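# Push loaded cart through door into taped parking area

## Task

Move the loaded utility cart through the door that swings shut by itself and leave it parked in the yellow-taped zone, with each of its four wheels fully within the tape and none resting on the tape. All cartons must sit in the cart's top tray, with no part overhanging the tray's rim. Then release the cart and back away from it. The robot must not topple or finish leaning, or the attempt fails. A result that holds only because the robot is still supporting it is not counted.

## Robot and tools

ROBOT. TidyBot++: a wheeled base 0.54 m long, 0.50 m wide, 0.38 m tall on four powered casters, carrying one seven-joint arm with a two-finger gripper. The shoulder sits 0.12 m ahead of the base centre, 0.68 m up. Arm segments: upper arm 0.42 m, forearm 0.31 m, hand 0.31 m to the hand point. The arm begins folded, hand pointing down; folded, the hand reaches up to 0.08 m beyond the base front and the elbow up to 1.15 m high. A downward hand can reach about 0.94 m high at most, and only near the base. Cameras: base_camera (pinhole, 644x364) and wrist_camera (fisheye, 644x476, sees along the hand).

FRAMES. Base frame: origin on the floor below the base centre, x ahead, y to the left, z up. hand_pose is reported in it (the point between the finger pads; its z axis runs along the fingers, fingers open along its y). Odometry frame = the base frame at scene start; heading is positive leftward, range -3.142 to 3.142. Odometry counts wheel rotation, so slip looks like travel, and it drifts a few cm and degrees over many moves. base_tilt is in degrees, forward and right positive.

execute_actions(actions, cameras). actions is a list of zero or one action; an empty list only reports state and images. An action may hold base, joints, or both, plus optional speeds; everything in it starts at once.
- base: exactly one relative move from where the base last measured itself: {"translate_m": d} straight, forward positive, -2 to 2 m; {"strafe_m": d} sideways, left positive, -2 to 2 m; {"rotate_rad": d} turn in place, counter-clockwise from above positive, -6.3 to 6.3 rad. These are offsets, not poses.
- joints: absolute targets keyed by name, in radians (gripper unitless): joint_1_rad (any angle; positive is clockwise from above, opposite to heading), joint_2_rad shoulder -2.249 to 2.249, joint_3_rad (any angle), joint_4_rad elbow -2.579 to 2.579, joint_5_rad (any angle), joint_6_rad wrist -2.099 to 2.099, joint_7_rad (any angle; 1.57 puts fingers opening left/right with hand down), gripper_pos 0 open to 1 closed (gap about 85 x (1 - gripper_pos) mm). Unbounded joints take the short way; rotate further in steps under half a turn. Done tolerance ±0.039 for joints 1-4, ±0.056 for 5-7, ±0.03 gripper. Omitted joints or base may keep pushing toward earlier targets.
- speeds: optional caps for this action: translate_m and strafe_m 0.05 to 0.5 m/s, rotate_rad 0.1 to 1.57 rad/s (the maxima are the defaults). A base move needing over 8.667 s is refused; an action ends after 15 s.
- cameras: list of base_camera, wrist_camera or all; omitted/null means all, [] means none.
Any bad key or out-of-range number rejects the call with no motion. Example: {"base": {"rotate_rad": 0.3}, "joints": {"joint_1_rad": 0.0}}.

ARM GEOMETRY. With joint_1_rad 0, joint_3_rad 3.14, joint_5_rad 0, the arm stays in the vertical plane of base x. Tilt from vertical (forward positive): upper arm = joint_2_rad; forearm = joint_2_rad - joint_4_rad; hand = that minus joint_6_rad. Reach ahead of shoulder = sum of length x sin(tilt); height above it = sum of length x cos(tilt). Joints move up to 1.39 rad/s (1.22 for joints 5-7).

wait(seconds): 0 to 10 s, commands nothing, returns state and images. zoom_image(camera, region): enlarges [x0, y0, x1, y1] pixels (max 504x504) of that camera's latest full image. finished_scene(scene): closes scene 1 or 2 permanently and reports success; the goal must already hold and stay held. Replying without any tool call ends everything.

RESULTS. base_status and joint_status tell how the last action ended: done (for the base, wheels turned fully even if slipping); off_target (stopped short, may still push); contact_stop or time_out (target dropped, holding in place). A blocked base pushes hard until timeout and may still say done while well short. "joint command not followed" with a cause means arm targets were held back (self-collision check); those joints then read not_followed and may be retried each action. on_its_own reports uncommanded motion. motor_effort is percent of max, peak in brackets, noisy with fixed offsets. "ARM HIT" means a hard hit on base or arm. Motor temperatures list per joint; MOTOR HOT from 60 °C, OVER-TEMPERATURE FAULT at 75 °C, after which unreached keys read limit_stop_at_motor_heat and should be resent. A torque fault (joints 1-4 limit 104.5 N m, joints 5-7 51.3) halts arm and gripper for 10 s; the base continues. After a stop, remaining tool calls in that reply are skipped.

ACCURACY. Friction leaves joints slightly off; resend last command + (desired - read). The hand point may be 1-2 cm off; trust images. A held load makes the arm sag; never command a joint to its current reading while holding.

CAUTIONS. The world keeps running while you think; the robot holds its last command, and holding loads heats motors. Avoid driving the base while the arm is snagged above about 0.8 m, pulling or pushing sideways hard on a raised hand, and ramming the door or cart: these can tip the robot, shove the base, or fault the arm. Backing off or retracting the arm rights a slight lean. Loose items may get nudged now and then. Avoid drops, slams and hard pushes; keep cartons inside the tray. Release the cart and move away before ending.

Each tool is called after ">>>" as name(argument=value, ...) on one line, values as JSON.

## Session

>>> execute_actions(actions=[])

Scene clock: 0.00 s.
Motor temperatures (°C, as the motors report them): [37 31 31 35 37 46 39]
base_odometry: x=+0.000 y=+0.000 heading=+0.000 (m, m, rad; odometry frame)
base_tilt: forward=-0.1 right=+0.6 (deg)
base_status: not commanded
joint_positions: joint_1_rad=+0.027 joint_2_rad=-0.346 joint_3_rad=+3.135 joint_4_rad=-2.527 joint_5_rad=+0.017 joint_6_rad=-0.904 joint_7_rad=+1.591 gripper_pos=+0.000
joint_status: not commanded
motor_effort: joint_1_rad=+0 joint_2_rad=+0 joint_3_rad=+0 joint_4_rad=+14 joint_5_rad=+0 joint_6_rad=+0 joint_7_rad=-1 (%)
hand_pose: x=+0.2512 y=-0.0057 z=+0.5867 quat_wxyz=(+0.008, +1.000, +0.004, +0.028) (m; base frame)
pictures: base_camera, wrist_camera
Images, in order (width x height): base_camera 644x364, wrist_camera 644x476.

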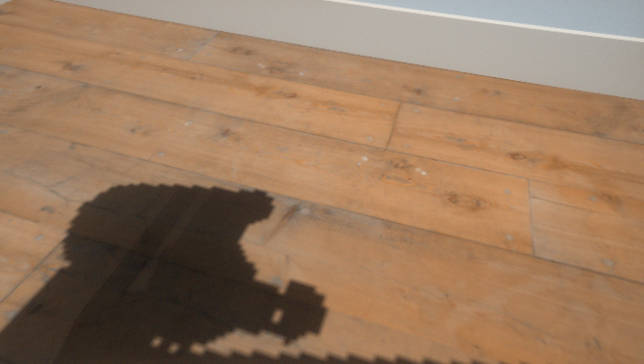

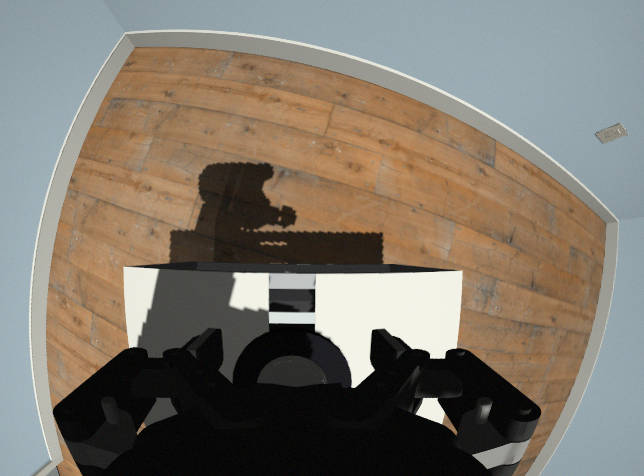

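>>> execute_actions(actions=[{"joints":{"joint_1_rad":-2.6,"joint_6_rad":0.1}}], cameras=["wrist_camera"])

Scene clock: 6.00 s.
Motor temperatures (°C, as the motors report them): [37 31 31 35 37 46 39]
base_odometry: x=+0.000 y=+0.000 heading=+0.000 (m, m, rad; odometry frame)
base_tilt: forward=-0.1 right=+0.7 (deg)
base_status: not commanded
joint_positions: joint_1_rad=-2.587 joint_2_rad=-0.346 joint_3_rad=+3.135 joint_4_rad=-2.527 joint_5_rad=+0.017 joint_6_rad=+0.067 joint_7_rad=+1.591 gripper_pos=+0.000
joint_status: all done
motor_effort: joint_1_rad=+0(0) joint_2_rad=-5(5) joint_3_rad=+0(1) joint_4_rad=+18(18) joint_5_rad=+0(0) joint_6_rad=+7(7) joint_7_rad=-1(1) (%)
hand_pose: x=-0.2074 y=+0.1971 z=+0.7366 quat_wxyz=(-0.471, +0.220, +0.843, +0.142) (m; base frame)
pictures: wrist_camera
Images, in order (width x height): wrist_camera 644x476.

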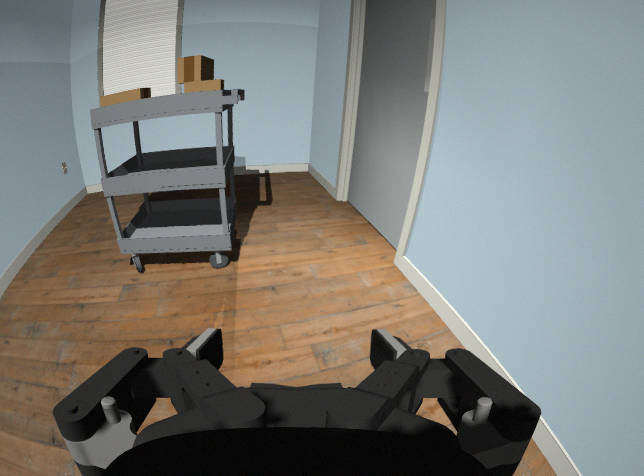

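>>> execute_actions(actions=[{"base":{"rotate_rad":2.9},"joints":{"joint_1_rad":0,"joint_2_rad":-0.3,"joint_4_rad":-1.3,"joint_6_rad":-1.3}}])

>>> execute_actions(actions=[{"base":{"translate_m":0.8}}])

Scene clock: 15.70 s.
Motor temperatures (°C, as the motors report them): [37 31 31 35 37 46 39]
base_odometry: x=+0.000 y=+0.000 heading=+2.900 (m, m, rad; odometry frame)
base_tilt: forward=-0.1 right=+0.6 (deg)
base_status: done
joint_positions: joint_1_rad=-0.013 joint_2_rad=-0.323 joint_3_rad=+3.135 joint_4_rad=-1.325 joint_5_rad=+0.017 joint_6_rad=-1.267 joint_7_rad=+1.591 gripper_pos=+0.000
joint_status: all done
motor_effort: joint_1_rad=+1(0) joint_2_rad=-6(10) joint_3_rad=+0(1) joint_4_rad=+18(21) joint_5_rad=+0(1) joint_6_rad=+6(7) joint_7_rad=-1(0) (%)
hand_pose: x=+0.4887 y=+0.0043 z=+1.0501 quat_wxyz=(+0.009, +0.906, +0.017, +0.423) (m; base frame)
pictures: base_camera, wrist_camera
Images, in order (width x height): base_camera 644x364, wrist_camera 644x476.

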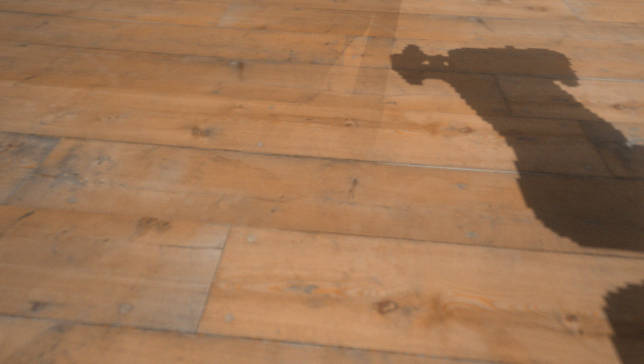

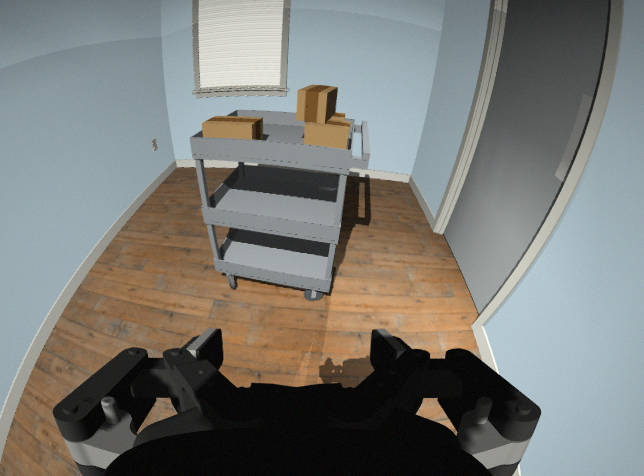

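Scene clock: 18.67 s.
Motor temperatures (°C, as the motors report them): [37 31 31 35 37 46 39]
base_odometry: x=-0.777 y=+0.191 heading=+2.900 (m, m, rad; odometry frame)
base_tilt: forward=+0.0 right=+0.7 (deg)
base_status: done
joint_positions: joint_1_rad=-0.013 joint_2_rad=-0.305 joint_3_rad=+3.135 joint_4_rad=-1.322 joint_5_rad=+0.017 joint_6_rad=-1.270 joint_7_rad=+1.591 gripper_pos=+0.000
joint_status: not commanded
motor_effort: joint_1_rad=+1(0) joint_2_rad=-8(10) joint_3_rad=+1(1) joint_4_rad=+19(19) joint_5_rad=+1(0) joint_6_rad=+6(7) joint_7_rad=+0(1) (%)
hand_pose: x=+0.4946 y=+0.0044 z=+1.0442 quat_wxyz=(+0.009, +0.910, +0.017, +0.415) (m; base frame)
pictures: base_camera, wrist_camera
Images, in order (width x height): base_camera 644x364, wrist_camera 644x476.

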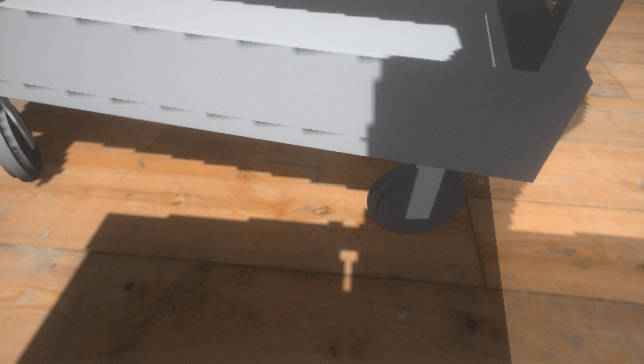

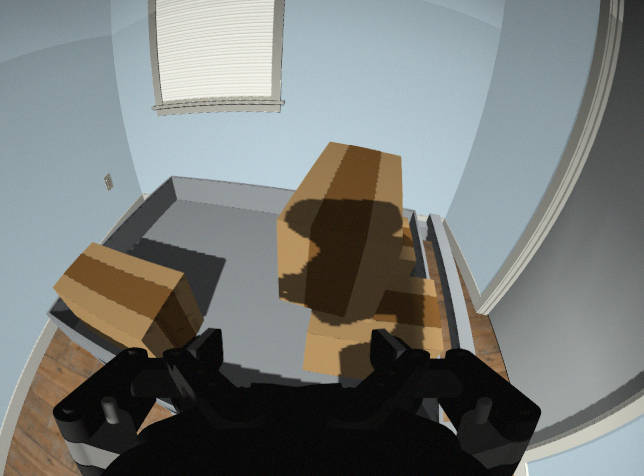

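>>> execute_actions(actions=[{"base":{"strafe_m":-0.45},"joints":{"joint_2_rad":-0.8,"joint_4_rad":-1.4,"joint_6_rad":-2.0}}], cameras=[])

>>> execute_actions(actions=[{"base":{"rotate_rad":1.48},"joints":{"joint_1_rad":1.2}}])

Scene clock: 26.77 s.
Motor temperatures (°C, as the motors report them): [37 31 31 35 37 46 39]
base_odometry: x=-0.670 y=+0.628 heading=+2.901 (m, m, rad; odometry frame)
base_tilt: forward=-0.1 right=+0.7 (deg)
base_status: done
joint_positions: joint_1_rad=-0.012 joint_2_rad=-0.796 joint_3_rad=+3.136 joint_4_rad=-1.373 joint_5_rad=+0.017 joint_6_rad=-1.972 joint_7_rad=+1.591 gripper_pos=+0.000
joint_status: all done
motor_effort: joint_1_rad=+0(2) joint_2_rad=+14(16) joint_3_rad=+1(3) joint_4_rad=+12(19) joint_5_rad=+0(1) joint_6_rad=+3(6) joint_7_rad=-1(1) (%)
hand_pose: x=+0.1634 y=-0.0015 z=+0.9813 quat_wxyz=(+0.009, +0.956, +0.012, +0.292) (m; base frame)
pictures: none
No camera images: the call's "cameras" was empty. Leave "cameras" out to get every camera's image.

Scene clock: 29.23 s.
Motor temperatures (°C, as the motors report them): [37 31 31 35 37 46 39]
base_odometry: x=-0.670 y=+0.628 heading=-1.903 (m, m, rad; odometry frame)
base_tilt: forward=-0.1 right=+0.6 (deg)
base_status: done
joint_positions: joint_1_rad=+1.187 joint_2_rad=-0.796 joint_3_rad=+3.136 joint_4_rad=-1.374 joint_5_rad=+0.017 joint_6_rad=-1.972 joint_7_rad=+1.591 gripper_pos=+0.000
joint_status: all done
motor_effort: joint_1_rad=+0(1) joint_2_rad=+14(15) joint_3_rad=+1(1) joint_4_rad=+12(13) joint_5_rad=+0(0) joint_6_rad=+5(4) joint_7_rad=-1(1) (%)
hand_pose: x=+0.1337 y=-0.0419 z=+0.9809 quat_wxyz=(+0.172, +0.797, -0.530, +0.235) (m; base frame)
pictures: base_camera, wrist_camera
Images, in order (width x height): base_camera 644x364, wrist_camera 644x476.

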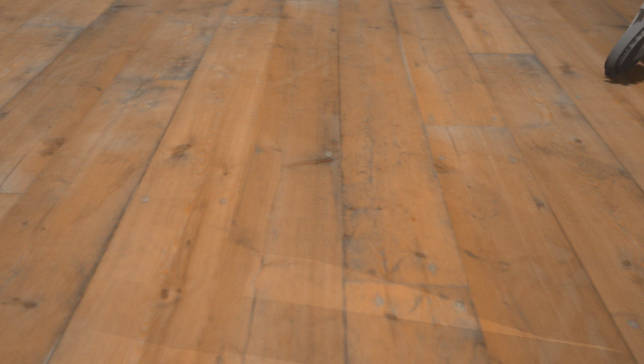

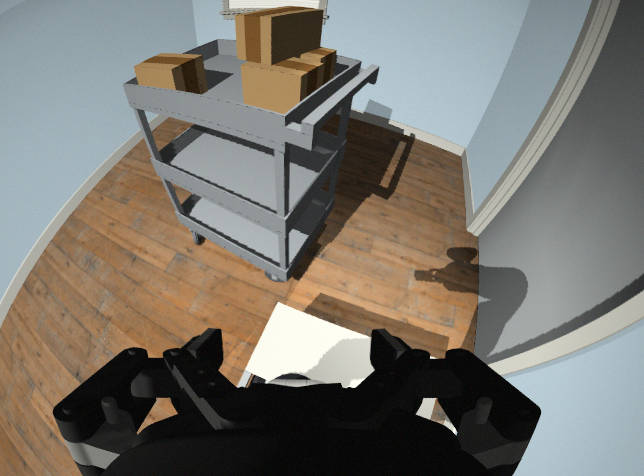

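>>> execute_actions(actions=[{"base":{"translate_m":-0.08},"joints":{"joint_1_rad":2.0}}], cameras=["wrist_camera"])

>>> execute_actions(actions=[{"base":{"strafe_m":-0.3}}])

Scene clock: 33.00 s.
Motor temperatures (°C, as the motors report them): [37 31 31 35 37 46 39]
base_odometry: x=-0.644 y=+0.704 heading=-1.902 (m, m, rad; odometry frame)
base_tilt: forward=-0.1 right=+0.6 (deg)
base_status: done
joint_positions: joint_1_rad=+1.987 joint_2_rad=-0.796 joint_3_rad=+3.137 joint_4_rad=-1.375 joint_5_rad=+0.017 joint_6_rad=-1.972 joint_7_rad=+1.591 gripper_pos=+0.000
joint_status: all done
motor_effort: joint_1_rad=+0(2) joint_2_rad=+15(15) joint_3_rad=+1(3) joint_4_rad=+12(13) joint_5_rad=+0(1) joint_6_rad=+4(4) joint_7_rad=-1(1) (%)
hand_pose: x=+0.0990 y=-0.0397 z=+0.9808 quat_wxyz=(+0.250, +0.527, -0.798, +0.150) (m; base frame)
pictures: wrist_camera
Images, in order (width x height): wrist_camera 644x476.

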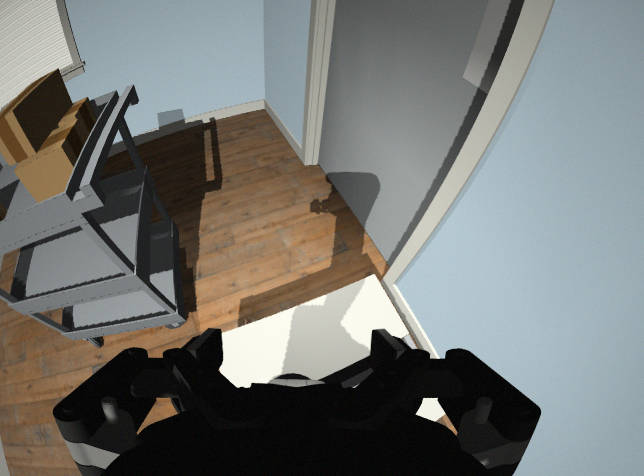

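Scene clock: 34.93 s.
Motor temperatures (°C, as the motors report them): [37 31 31 35 37 46 39]
base_odometry: x=-0.927 y=+0.802 heading=-1.902 (m, m, rad; odometry frame)
base_tilt: forward=+0.0 right=+0.7 (deg)
base_status: done
joint_positions: joint_1_rad=+1.988 joint_2_rad=-0.794 joint_3_rad=+3.137 joint_4_rad=-1.378 joint_5_rad=+0.017 joint_6_rad=-1.972 joint_7_rad=+1.591 gripper_pos=+0.000
joint_status: not commanded
motor_effort: joint_1_rad=+1(1) joint_2_rad=+15(18) joint_3_rad=+1(1) joint_4_rad=+12(13) joint_5_rad=+0(0) joint_6_rad=+5(5) joint_7_rad=-1(1) (%)
hand_pose: x=+0.0987 y=-0.0404 z=+0.9794 quat_wxyz=(+0.247, +0.527, -0.799, +0.149) (m; base frame)
pictures: base_camera, wrist_camera
Images, in order (width x height): base_camera 644x364, wrist_camera 644x476.

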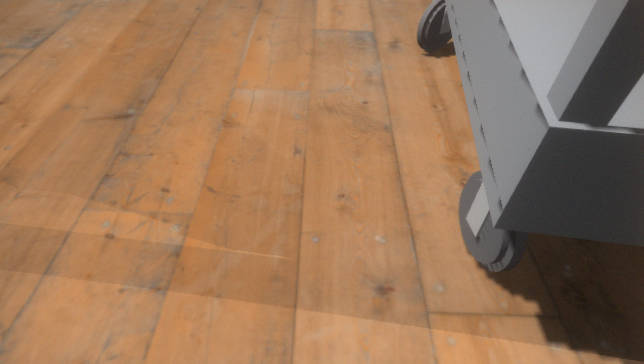

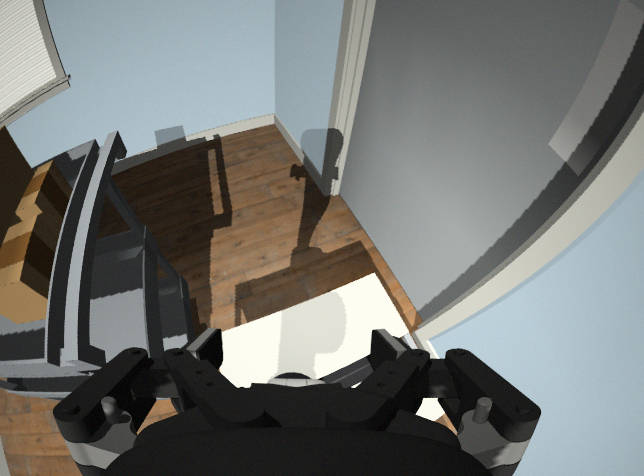

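>>> execute_actions(actions=[{"base":{"strafe_m":-0.4},"joints":{"joint_1_rad":1.57}}])

>>> execute_actions(actions=[{"base":{"translate_m":-0.45},"speeds":{"translate_m":0.1},"joints":{"joint_1_rad":3.1}}])

Scene clock: 38.97 s.
Motor temperatures (°C, as the motors report them): [37 31 31 35 37 46 39]
base_odometry: x=-1.306 y=+0.932 heading=-1.903 (m, m, rad; odometry frame)
base_tilt: forward=-0.1 right=+0.6 (deg)
base_status: done
joint_positions: joint_1_rad=+1.583 joint_2_rad=-0.792 joint_3_rad=+3.137 joint_4_rad=-1.380 joint_5_rad=+0.017 joint_6_rad=-1.972 joint_7_rad=+1.591 gripper_pos=+0.000
joint_status: all done
motor_effort: joint_1_rad=+0(1) joint_2_rad=+13(17) joint_3_rad=+1(1) joint_4_rad=+12(14) joint_5_rad=+0(0) joint_6_rad=+5(5) joint_7_rad=-1(1) (%)
hand_pose: x=+0.1162 y=-0.0456 z=+0.9787 quat_wxyz=(+0.211, +0.678, -0.677, +0.194) (m; base frame)
pictures: base_camera, wrist_camera
Images, in order (width x height): base_camera 644x364, wrist_camera 644x476.

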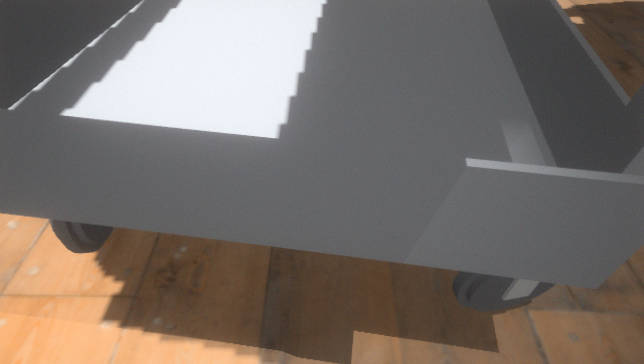

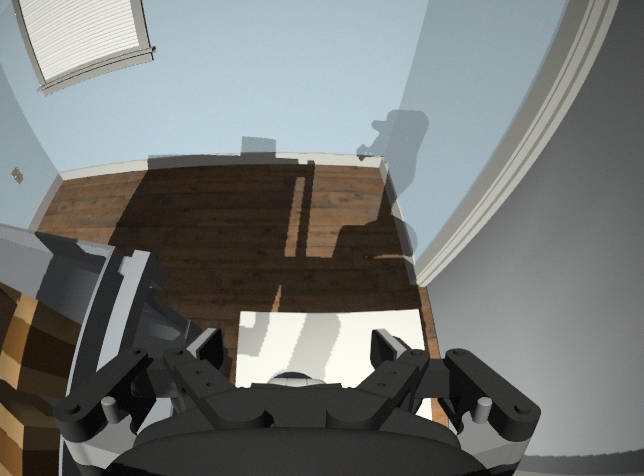

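Scene clock: 44.03 s.
Motor temperatures (°C, as the motors report them): [37 31 31 35 37 46 39]
base_odometry: x=-1.159 y=+1.358 heading=-1.903 (m, m, rad; odometry frame)
base_tilt: forward=-0.1 right=+0.7 (deg)
base_status: done
joint_positions: joint_1_rad=+3.088 joint_2_rad=-0.794 joint_3_rad=+3.136 joint_4_rad=-1.381 joint_5_rad=+0.016 joint_6_rad=-1.973 joint_7_rad=+1.591 gripper_pos=+0.000
joint_status: all done
motor_effort: joint_1_rad=+1(2) joint_2_rad=+14(18) joint_3_rad=+1(3) joint_4_rad=+12(14) joint_5_rad=+0(1) joint_6_rad=+4(6) joint_7_rad=-1(1) (%)
hand_pose: x=+0.0740 y=-0.0003 z=+0.9784 quat_wxyz=(+0.287, +0.032, -0.957, -0.003) (m; base frame)
pictures: base_camera, wrist_camera
Images, in order (width x height): base_camera 644x364, wrist_camera 644x476.

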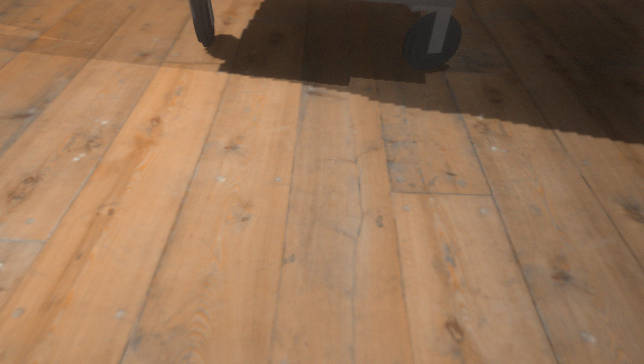

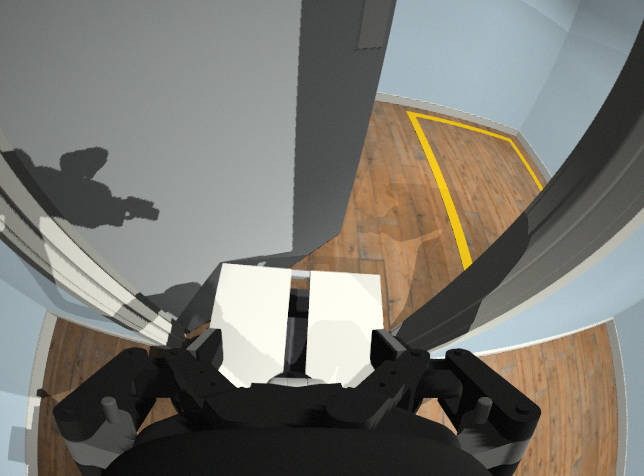

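>>> execute_actions(actions=[{"joints":{"joint_1_rad":0}}], cameras=["wrist_camera"])

>>> execute_actions(actions=[{"joints":{"joint_2_rad":-0.25,"joint_4_rad":-2.5,"joint_6_rad":0.68,"joint_7_rad":3.14}}])

Scene clock: 51.03 s.
Motor temperatures (°C, as the motors report them): [37 31 31 35 37 46 39]
base_odometry: x=-1.159 y=+1.357 heading=-1.903 (m, m, rad; odometry frame)
base_tilt: forward=-0.1 right=+0.7 (deg)
base_status: not commanded
joint_positions: joint_1_rad=+0.013 joint_2_rad=-0.794 joint_3_rad=+3.137 joint_4_rad=-1.381 joint_5_rad=+0.016 joint_6_rad=-1.973 joint_7_rad=+1.591 gripper_pos=+0.000
joint_status: all done
motor_effort: joint_1_rad=+1(0) joint_2_rad=+13(15) joint_3_rad=+1(1) joint_4_rad=+12(12) joint_5_rad=+0(0) joint_6_rad=+5(4) joint_7_rad=-1(1) (%)
hand_pose: x=+0.1640 y=-0.0027 z=+0.9783 quat_wxyz=(+0.012, +0.958, +0.000, +0.286) (m; base frame)
pictures: wrist_camera
Images, in order (width x height): wrist_camera 644x476.

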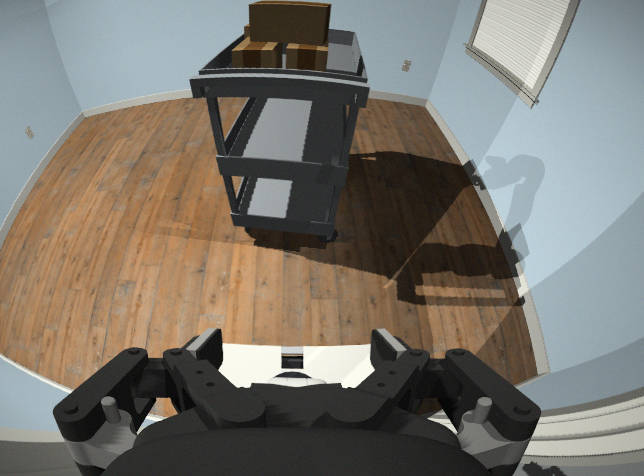

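Scene clock: 54.03 s.
Motor temperatures (°C, as the motors report them): [37 31 31 35 37 46 39]
base_odometry: x=-1.159 y=+1.357 heading=-1.903 (m, m, rad; odometry frame)
base_tilt: forward=+0.0 right=+0.7 (deg)
base_status: not commanded
joint_positions: joint_1_rad=+0.013 joint_2_rad=-0.268 joint_3_rad=+3.137 joint_4_rad=-2.476 joint_5_rad=+0.016 joint_6_rad=+0.651 joint_7_rad=+3.111 gripper_pos=+0.000
joint_status: all done
motor_effort: joint_1_rad=+0(0) joint_2_rad=-9(16) joint_3_rad=+1(1) joint_4_rad=+19(21) joint_5_rad=+0(1) joint_6_rad=+9(8) joint_7_rad=-1(1) (%)
hand_pose: x=+0.5713 y=+0.0011 z=+0.9045 quat_wxyz=(+0.499, +0.500, +0.493, +0.508) (m; base frame)
pictures: base_camera, wrist_camera
Images, in order (width x height): base_camera 644x364, wrist_camera 644x476.

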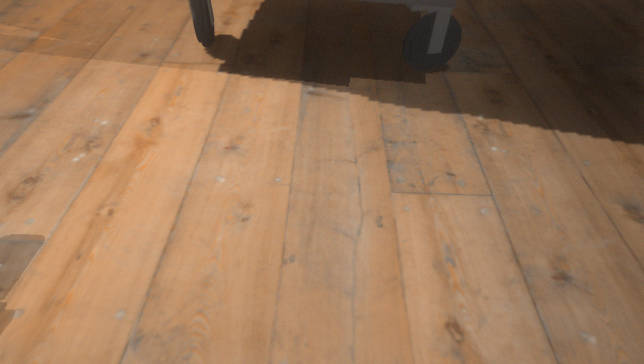

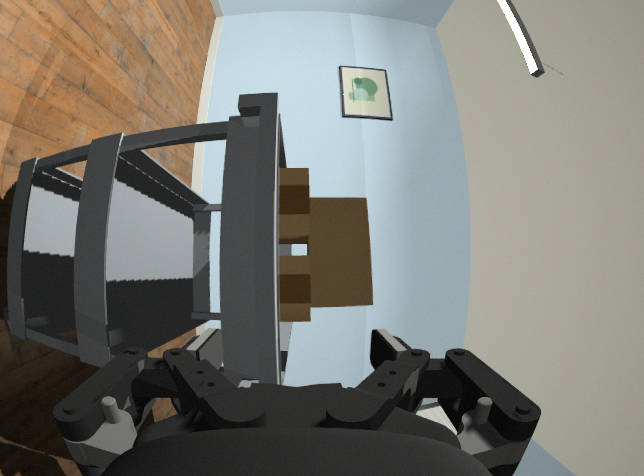

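>>> execute_actions(actions=[{"base":{"translate_m":0.08},"joints":{"joint_2_rad":-0.08,"joint_4_rad":-2.55,"joint_6_rad":0.89,"joint_7_rad":3.17}}], cameras=["wrist_camera"])

Scene clock: 58.60 s.
Motor temperatures (°C, as the motors report them): [37 31 31 35 37 46 39]
base_odometry: x=-1.185 y=+1.282 heading=-1.903 (m, m, rad; odometry frame)
base_tilt: forward=+0.0 right=+0.7 (deg)
base_status: done
joint_positions: joint_1_rad=+0.013 joint_2_rad=-0.080 joint_3_rad=+3.136 joint_4_rad=-2.523 joint_5_rad=+0.016 joint_6_rad=+0.857 joint_7_rad=+3.138 gripper_pos=+0.000
joint_status: all done
motor_effort: joint_1_rad=+1(0) joint_2_rad=-13(16) joint_3_rad=+0(0) joint_4_rad=+16(18) joint_5_rad=+0(0) joint_6_rad=+8(8) joint_7_rad=-1(1) (%)
hand_pose: x=+0.5989 y=+0.0015 z=+0.8556 quat_wxyz=(+0.497, +0.501, +0.507, +0.495) (m; base frame)
pictures: wrist_camera
Images, in order (width x height): wrist_camera 644x476.

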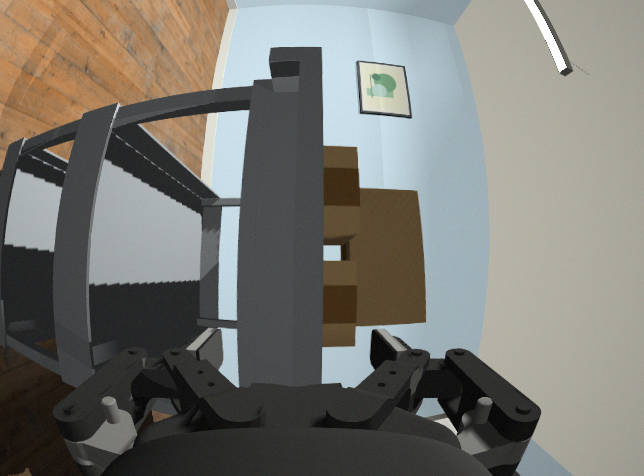

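>>> execute_actions(actions=[{"base":{"translate_m":0.11},"speeds":{"translate_m":0.1}}], cameras=["wrist_camera"])

>>> execute_actions(actions=[{"joints":{"gripper_pos":1}}])

Scene clock: 62.13 s.
Motor temperatures (°C, as the motors report them): [37 31 31 35 37 46 39]
base_odometry: x=-1.221 y=+1.178 heading=-1.903 (m, m, rad; odometry frame)
base_tilt: forward=-0.1 right=+0.7 (deg)
base_status: done
joint_positions: joint_1_rad=+0.011 joint_2_rad=-0.080 joint_3_rad=+3.137 joint_4_rad=-2.528 joint_5_rad=+0.016 joint_6_rad=+0.859 joint_7_rad=+3.138 gripper_pos=+0.000
joint_status: not commanded
motor_effort: joint_1_rad=+0(0) joint_2_rad=-12(15) joint_3_rad=+0(1) joint_4_rad=+16(17) joint_5_rad=+0(0) joint_6_rad=+7(8) joint_7_rad=-1(1) (%)
hand_pose: x=+0.5974 y=+0.0019 z=+0.8540 quat_wxyz=(+0.496, +0.501, +0.508, +0.495) (m; base frame)
pictures: wrist_camera
Images, in order (width x height): wrist_camera 644x476.

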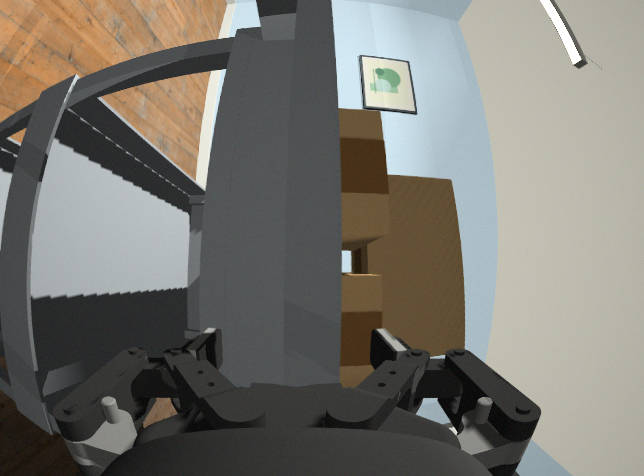

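Scene clock: 63.23 s.
Motor temperatures (°C, as the motors report them): [37 31 31 35 37 46 39]
base_odometry: x=-1.221 y=+1.178 heading=-1.903 (m, m, rad; odometry frame)
base_tilt: forward=-0.1 right=+0.6 (deg)
base_status: not commanded
joint_positions: joint_1_rad=+0.011 joint_2_rad=-0.086 joint_3_rad=+3.137 joint_4_rad=-2.530 joint_5_rad=+0.016 joint_6_rad=+0.878 joint_7_rad=+3.138 gripper_pos=+0.739
joint_status: gripper_pos off_target (ended at +0.739, target +1.000)
motor_effort: joint_1_rad=+0(0) joint_2_rad=-12(15) joint_3_rad=+0(0) joint_4_rad=+13(21) joint_5_rad=+0(1) joint_6_rad=+6(12) joint_7_rad=+0(0) (%)
hand_pose: x=+0.5962 y=+0.0020 z=+0.8616 quat_wxyz=(+0.502, +0.496, +0.502, +0.501) (m; base frame)
pictures: base_camera, wrist_camera
Images, in order (width x height): base_camera 644x364, wrist_camera 644x476.

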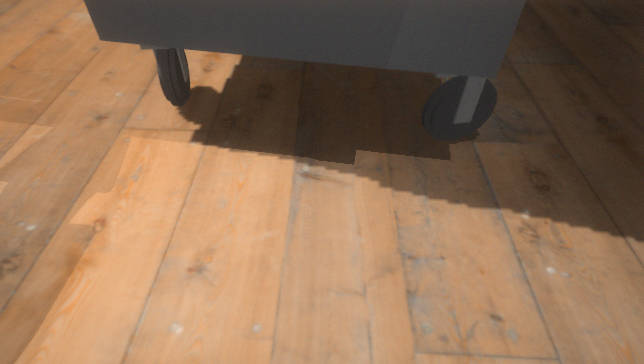

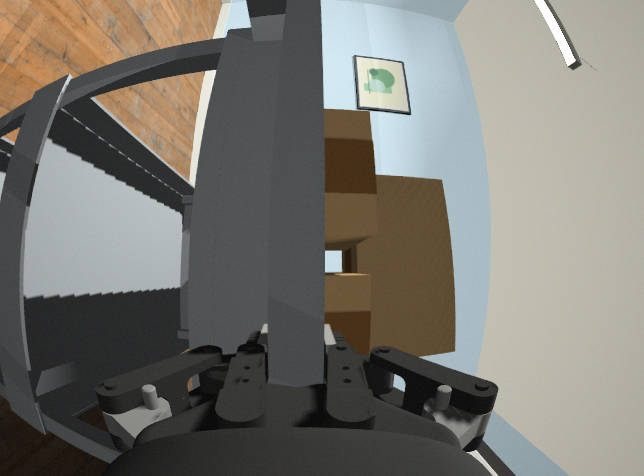

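>>> execute_actions(actions=[{"base":{"translate_m":-0.7},"speeds":{"translate_m":0.12}}])

Scene clock: 70.63 s.
Motor temperatures (°C, as the motors report them): [37 31 31 35 37 46 39]
base_odometry: x=-0.993 y=+1.840 heading=-1.903 (m, m, rad; odometry frame)
base_tilt: forward=+0.0 right=+0.6 (deg)
base_status: done
joint_positions: joint_1_rad=+0.008 joint_2_rad=-0.085 joint_3_rad=+3.140 joint_4_rad=-2.531 joint_5_rad=+0.013 joint_6_rad=+0.880 joint_7_rad=+3.138 gripper_pos=+0.740
joint_status: not commanded
motor_effort: joint_1_rad=+2(7) joint_2_rad=-10(19) joint_3_rad=+2(8) joint_4_rad=+13(19) joint_5_rad=-1(6) joint_6_rad=+5(6) joint_7_rad=+0(0) (%)
hand_pose: x=+0.5961 y=+0.0018 z=+0.8614 quat_wxyz=(+0.501, +0.496, +0.501, +0.501) (m; base frame)
pictures: base_camera, wrist_camera
Images, in order (width x height): base_camera 644x364, wrist_camera 644x476.

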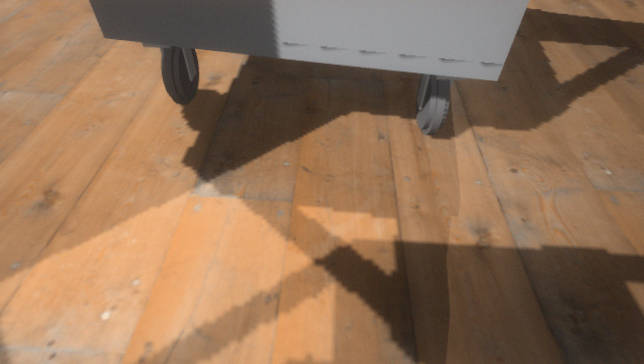

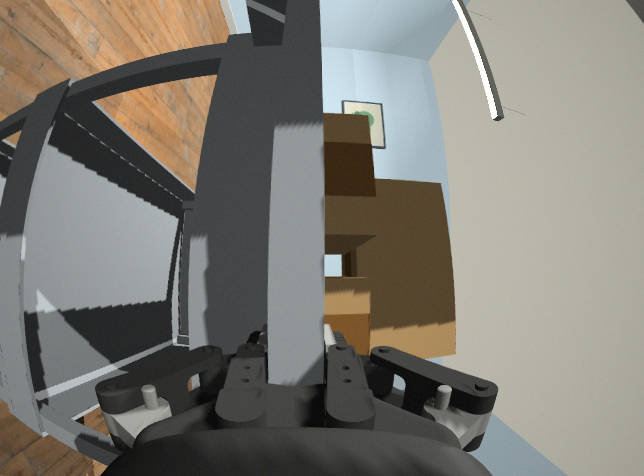

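>>> execute_actions(actions=[{"base":{"translate_m":-0.5},"speeds":{"translate_m":0.15}}])

Scene clock: 76.27 s.
Motor temperatures (°C, as the motors report them): [37 31 31 35 37 46 39]
base_odometry: x=-0.829 y=+2.313 heading=-1.903 (m, m, rad; odometry frame)
base_tilt: forward=-0.1 right=+0.6 (deg)
base_status: done
joint_positions: joint_1_rad=+0.004 joint_2_rad=-0.087 joint_3_rad=+3.136 joint_4_rad=-2.533 joint_5_rad=+0.013 joint_6_rad=+0.881 joint_7_rad=+3.138 gripper_pos=+0.740
joint_status: not commanded
motor_effort: joint_1_rad=+3(3) joint_2_rad=-10(20) joint_3_rad=+3(3) joint_4_rad=+15(16) joint_5_rad=-1(1) joint_6_rad=+6(8) joint_7_rad=-1(0) (%)
hand_pose: x=+0.5951 y=+0.0057 z=+0.8614 quat_wxyz=(+0.500, +0.494, +0.503, +0.503) (m; base frame)
pictures: base_camera, wrist_camera
Images, in order (width x height): base_camera 644x364, wrist_camera 644x476.

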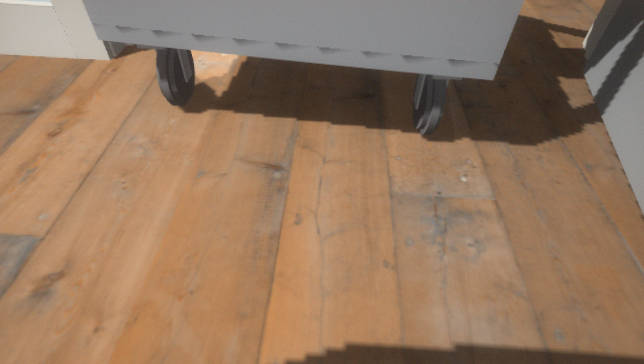

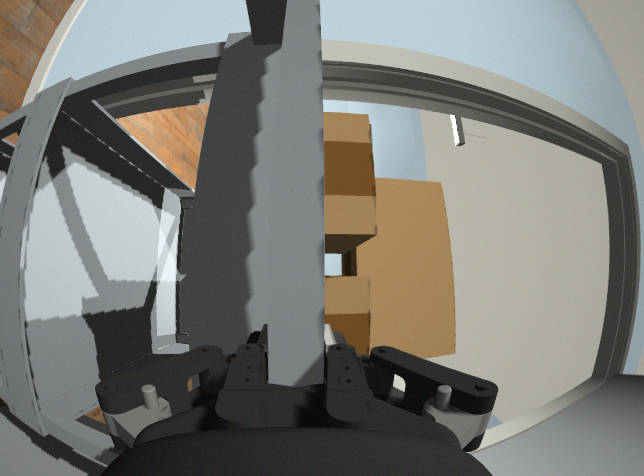

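>>> execute_actions(actions=[{"base":{"translate_m":-0.68},"speeds":{"translate_m":0.12}}])

Scene clock: 85.03 s.
Motor temperatures (°C, as the motors report them): [37 32 31 35 37 46 39]
base_odometry: x=-0.608 y=+2.956 heading=-1.903 (m, m, rad; odometry frame)
base_tilt: forward=-0.1 right=+0.6 (deg)
base_status: done
joint_positions: joint_1_rad=-0.037 joint_2_rad=-0.076 joint_3_rad=+3.097 joint_4_rad=-2.524 joint_5_rad=+0.026 joint_6_rad=+0.883 joint_7_rad=+3.138 gripper_pos=+0.741
joint_status: not commanded
motor_effort: joint_1_rad=+10(11) joint_2_rad=-12(25) joint_3_rad=+10(10) joint_4_rad=+13(15) joint_5_rad=-6(8) joint_6_rad=+5(10) joint_7_rad=+2(2) (%)
hand_pose: x=+0.5964 y=+0.0472 z=+0.8615 quat_wxyz=(+0.480, +0.468, +0.527, +0.522) (m; base frame)
pictures: base_camera, wrist_camera
Images, in order (width x height): base_camera 644x364, wrist_camera 644x476.

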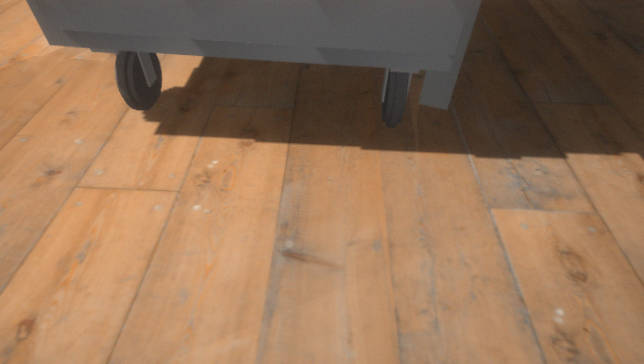

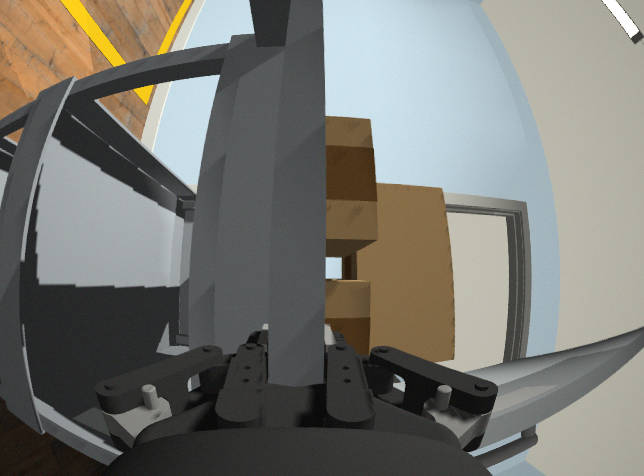

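>>> execute_actions(actions=[{"base":{"strafe_m":0.5},"speeds":{"strafe_m":0.1}}])

Scene clock: 91.77 s.
Motor temperatures (°C, as the motors report them): [37 32 31 35 37 46 39]
base_odometry: x=-0.135 y=+2.793 heading=-1.903 (m, m, rad; odometry frame)
base_tilt: forward=+0.0 right=+0.6 (deg)
base_status: done
joint_positions: joint_1_rad=+0.021 joint_2_rad=-0.079 joint_3_rad=+3.153 joint_4_rad=-2.527 joint_5_rad=+0.002 joint_6_rad=+0.883 joint_7_rad=+3.142 gripper_pos=+0.741
joint_status: not commanded
motor_effort: joint_1_rad=-1(10) joint_2_rad=-12(13) joint_3_rad=-1(9) joint_4_rad=+14(17) joint_5_rad=+2(7) joint_6_rad=+5(7) joint_7_rad=+1(1) (%)
hand_pose: x=+0.5980 y=-0.0139 z=+0.8615 quat_wxyz=(+0.509, +0.506, +0.491, +0.494) (m; base frame)
pictures: base_camera, wrist_camera
Images, in order (width x height): base_camera 644x364, wrist_camera 644x476.

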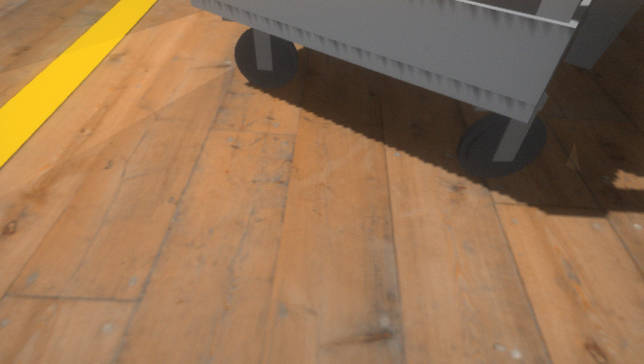

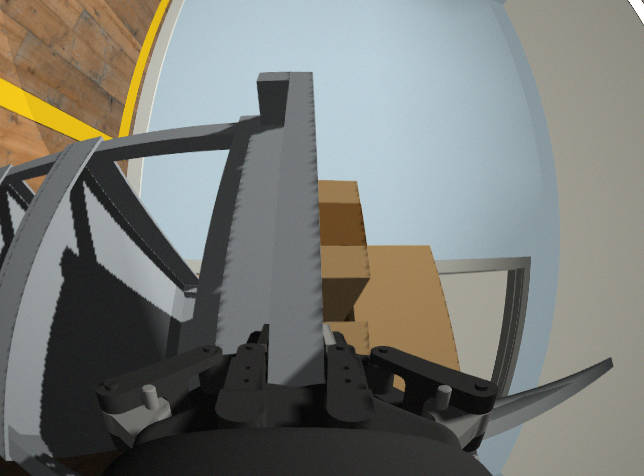

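>>> execute_actions(actions=[{"base":{"strafe_m":0.5},"speeds":{"strafe_m":0.1}}])

Scene clock: 98.90 s.
Motor temperatures (°C, as the motors report them): [37 32 31 35 37 46 39]
base_odometry: x=+0.338 y=+2.630 heading=-1.903 (m, m, rad; odometry frame)
base_tilt: forward=-0.1 right=+0.6 (deg)
base_status: done
joint_positions: joint_1_rad=+0.046 joint_2_rad=-0.080 joint_3_rad=+3.175 joint_4_rad=-2.528 joint_5_rad=-0.030 joint_6_rad=+0.884 joint_7_rad=+3.142 gripper_pos=+0.741
joint_status: not commanded
motor_effort: joint_1_rad=-6(12) joint_2_rad=-11(14) joint_3_rad=-7(11) joint_4_rad=+14(16) joint_5_rad=+7(12) joint_6_rad=+5(5) joint_7_rad=+0(2) (%)
hand_pose: x=+0.5959 y=-0.0443 z=+0.8615 quat_wxyz=(+0.521, +0.528, +0.467, +0.481) (m; base frame)
pictures: base_camera, wrist_camera
Images, in order (width x height): base_camera 644x364, wrist_camera 644x476.

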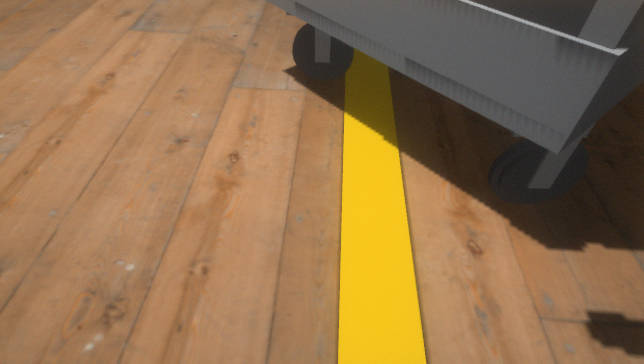

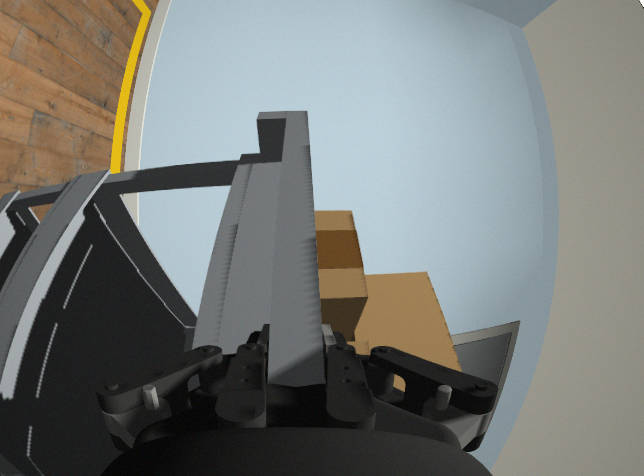

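>>> execute_actions(actions=[{"base":{"strafe_m":0.8},"speeds":{"strafe_m":0.12}}])

>>> execute_actions(actions=[{"joints":{"gripper_pos":0}}], cameras=["wrist_camera"])

Scene clock: 108.67 s.
Motor temperatures (°C, as the motors report them): [37 32 31 35 37 46 39]
base_odometry: x=+1.094 y=+2.369 heading=-1.903 (m, m, rad; odometry frame)
base_tilt: forward=+0.0 right=+0.6 (deg)
base_status: done
joint_positions: joint_1_rad=+0.047 joint_2_rad=-0.081 joint_3_rad=+3.176 joint_4_rad=-2.531 joint_5_rad=-0.034 joint_6_rad=+0.887 joint_7_rad=+3.147 gripper_pos=+0.741
joint_status: not commanded
motor_effort: joint_1_rad=-6(14) joint_2_rad=-10(14) joint_3_rad=-6(13) joint_4_rad=+16(17) joint_5_rad=+7(13) joint_6_rad=+4(5) joint_7_rad=-1(3) (%)
hand_pose: x=+0.5949 y=-0.0462 z=+0.8615 quat_wxyz=(+0.524, +0.529, +0.466, +0.479) (m; base frame)
pictures: base_camera, wrist_camera
Images, in order (width x height): base_camera 644x364, wrist_camera 644x476.

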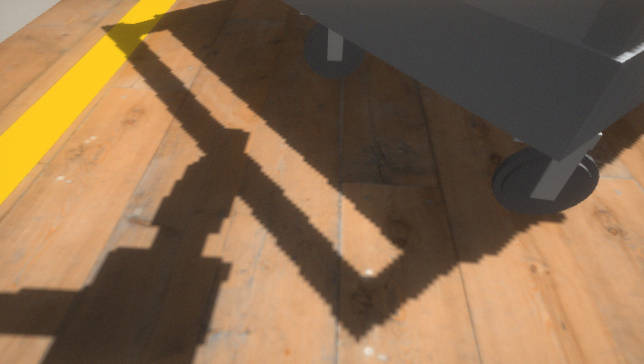

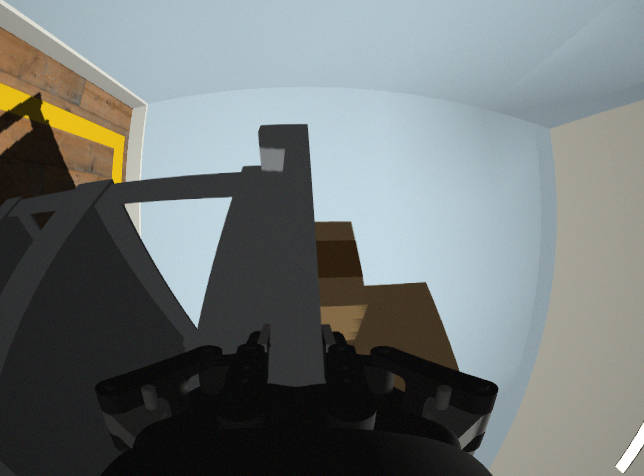

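Scene clock: 109.77 s.
Motor temperatures (°C, as the motors report them): [37 32 31 35 37 46 39]
base_odometry: x=+1.094 y=+2.369 heading=-1.903 (m, m, rad; odometry frame)
base_tilt: forward=+0.0 right=+0.6 (deg)
base_status: not commanded
joint_positions: joint_1_rad=+0.006 joint_2_rad=-0.081 joint_3_rad=+3.137 joint_4_rad=-2.531 joint_5_rad=-0.011 joint_6_rad=+0.887 joint_7_rad=+3.147 gripper_pos=+0.000
joint_status: all done
motor_effort: joint_1_rad=+1(6) joint_2_rad=-12(13) joint_3_rad=+0(6) joint_4_rad=+16(17) joint_5_rad=+0(7) joint_6_rad=+7(8) joint_7_rad=-1(1) (%)
hand_pose: x=+0.5967 y=-0.0016 z=+0.8616 quat_wxyz=(+0.504, +0.501, +0.495, +0.500) (m; base frame)
pictures: wrist_camera
Images, in order (width x height): wrist_camera 644x476.

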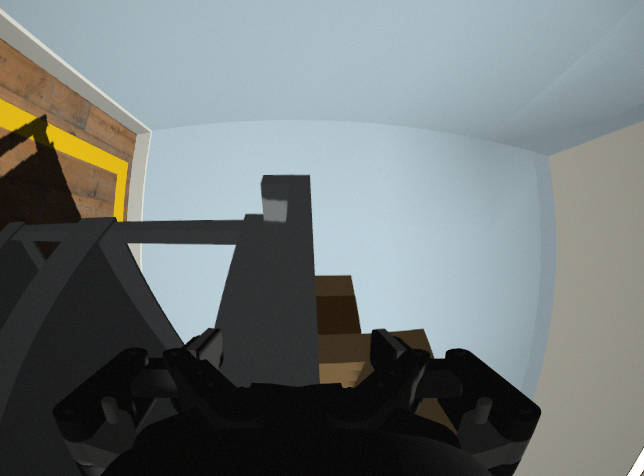

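>>> execute_actions(actions=[{"joints":{"joint_1_rad":-0.45}}], cameras=[])

>>> execute_actions(actions=[{"joints":{"joint_2_rad":-0.8,"joint_4_rad":-1.4,"joint_6_rad":-2.0,"joint_7_rad":1.57}}], cameras=[])

>>> execute_actions(actions=[{"base":{"strafe_m":-1.5}}])

Scene clock: 113.50 s.
Motor temperatures (°C, as the motors report them): [37 32 31 35 37 46 39]
base_odometry: x=+1.094 y=+2.369 heading=-1.903 (m, m, rad; odometry frame)
base_tilt: forward=-0.1 right=+0.5 (deg)
base_status: not commanded
joint_positions: joint_1_rad=-0.438 joint_2_rad=-0.081 joint_3_rad=+3.137 joint_4_rad=-2.531 joint_5_rad=-0.011 joint_6_rad=+0.887 joint_7_rad=+3.147 gripper_pos=+0.000
joint_status: all done
motor_effort: joint_1_rad=+0(1) joint_2_rad=-12(13) joint_3_rad=+0(1) joint_4_rad=+16(16) joint_5_rad=+0(0) joint_6_rad=+8(8) joint_7_rad=-1(1) (%)
hand_pose: x=+0.5512 y=+0.2035 z=+0.8616 quat_wxyz=(+0.382, +0.379, +0.593, +0.598) (m; base frame)
pictures: none
No camera images: the call's "cameras" was empty. Leave "cameras" out to get every camera's image.

Scene clock: 116.67 s.
Motor temperatures (°C, as the motors report them): [37 32 31 35 37 46 39]
base_odometry: x=+1.094 y=+2.369 heading=-1.903 (m, m, rad; odometry frame)
base_tilt: forward=-0.2 right=+0.6 (deg)
base_status: not commanded
joint_positions: joint_1_rad=-0.438 joint_2_rad=-0.795 joint_3_rad=+3.137 joint_4_rad=-1.420 joint_5_rad=-0.011 joint_6_rad=-1.975 joint_7_rad=+1.599 gripper_pos=+0.000
joint_status: all done
motor_effort: joint_1_rad=+1(0) joint_2_rad=+14(16) joint_3_rad=+1(1) joint_4_rad=+13(22) joint_5_rad=+0(1) joint_6_rad=+4(8) joint_7_rad=-1(1) (%)
hand_pose: x=+0.1563 y=+0.0238 z=+0.9644 quat_wxyz=(-0.057, +0.936, +0.228, +0.261) (m; base frame)
pictures: none
No camera images: the call's "cameras" was empty. Leave "cameras" out to get every camera's image.

Scene clock: 121.13 s.
Motor temperatures (°C, as the motors report them): [37 32 31 35 37 46 39]
base_odometry: x=-0.324 y=+2.857 heading=-1.902 (m, m, rad; odometry frame)
base_tilt: forward=-0.2 right=+0.6 (deg)
base_status: done
joint_positions: joint_1_rad=-0.440 joint_2_rad=-0.795 joint_3_rad=+3.136 joint_4_rad=-1.420 joint_5_rad=-0.011 joint_6_rad=-1.975 joint_7_rad=+1.599 gripper_pos=+0.000
joint_status: not commanded
motor_effort: joint_1_rad=+1(2) joint_2_rad=+14(15) joint_3_rad=+1(2) joint_4_rad=+13(13) joint_5_rad=+0(1) joint_6_rad=+5(4) joint_7_rad=-1(1) (%)
hand_pose: x=+0.1562 y=+0.0239 z=+0.9644 quat_wxyz=(-0.057, +0.936, +0.229, +0.261) (m; base frame)
pictures: base_camera, wrist_camera
Images, in order (width x height): base_camera 644x364, wrist_camera 644x476.

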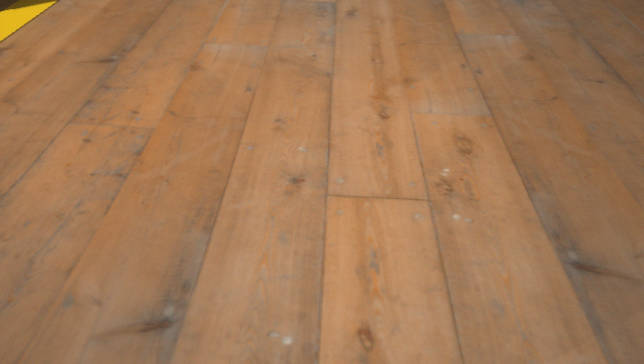

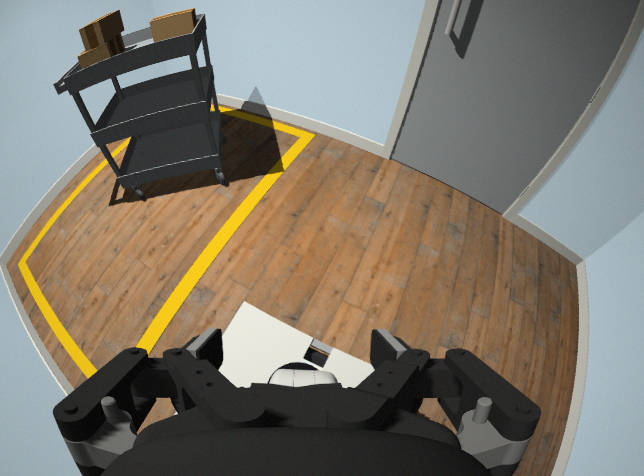

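>>> finished_scene(scene=1)

The scene is finished: the task was done.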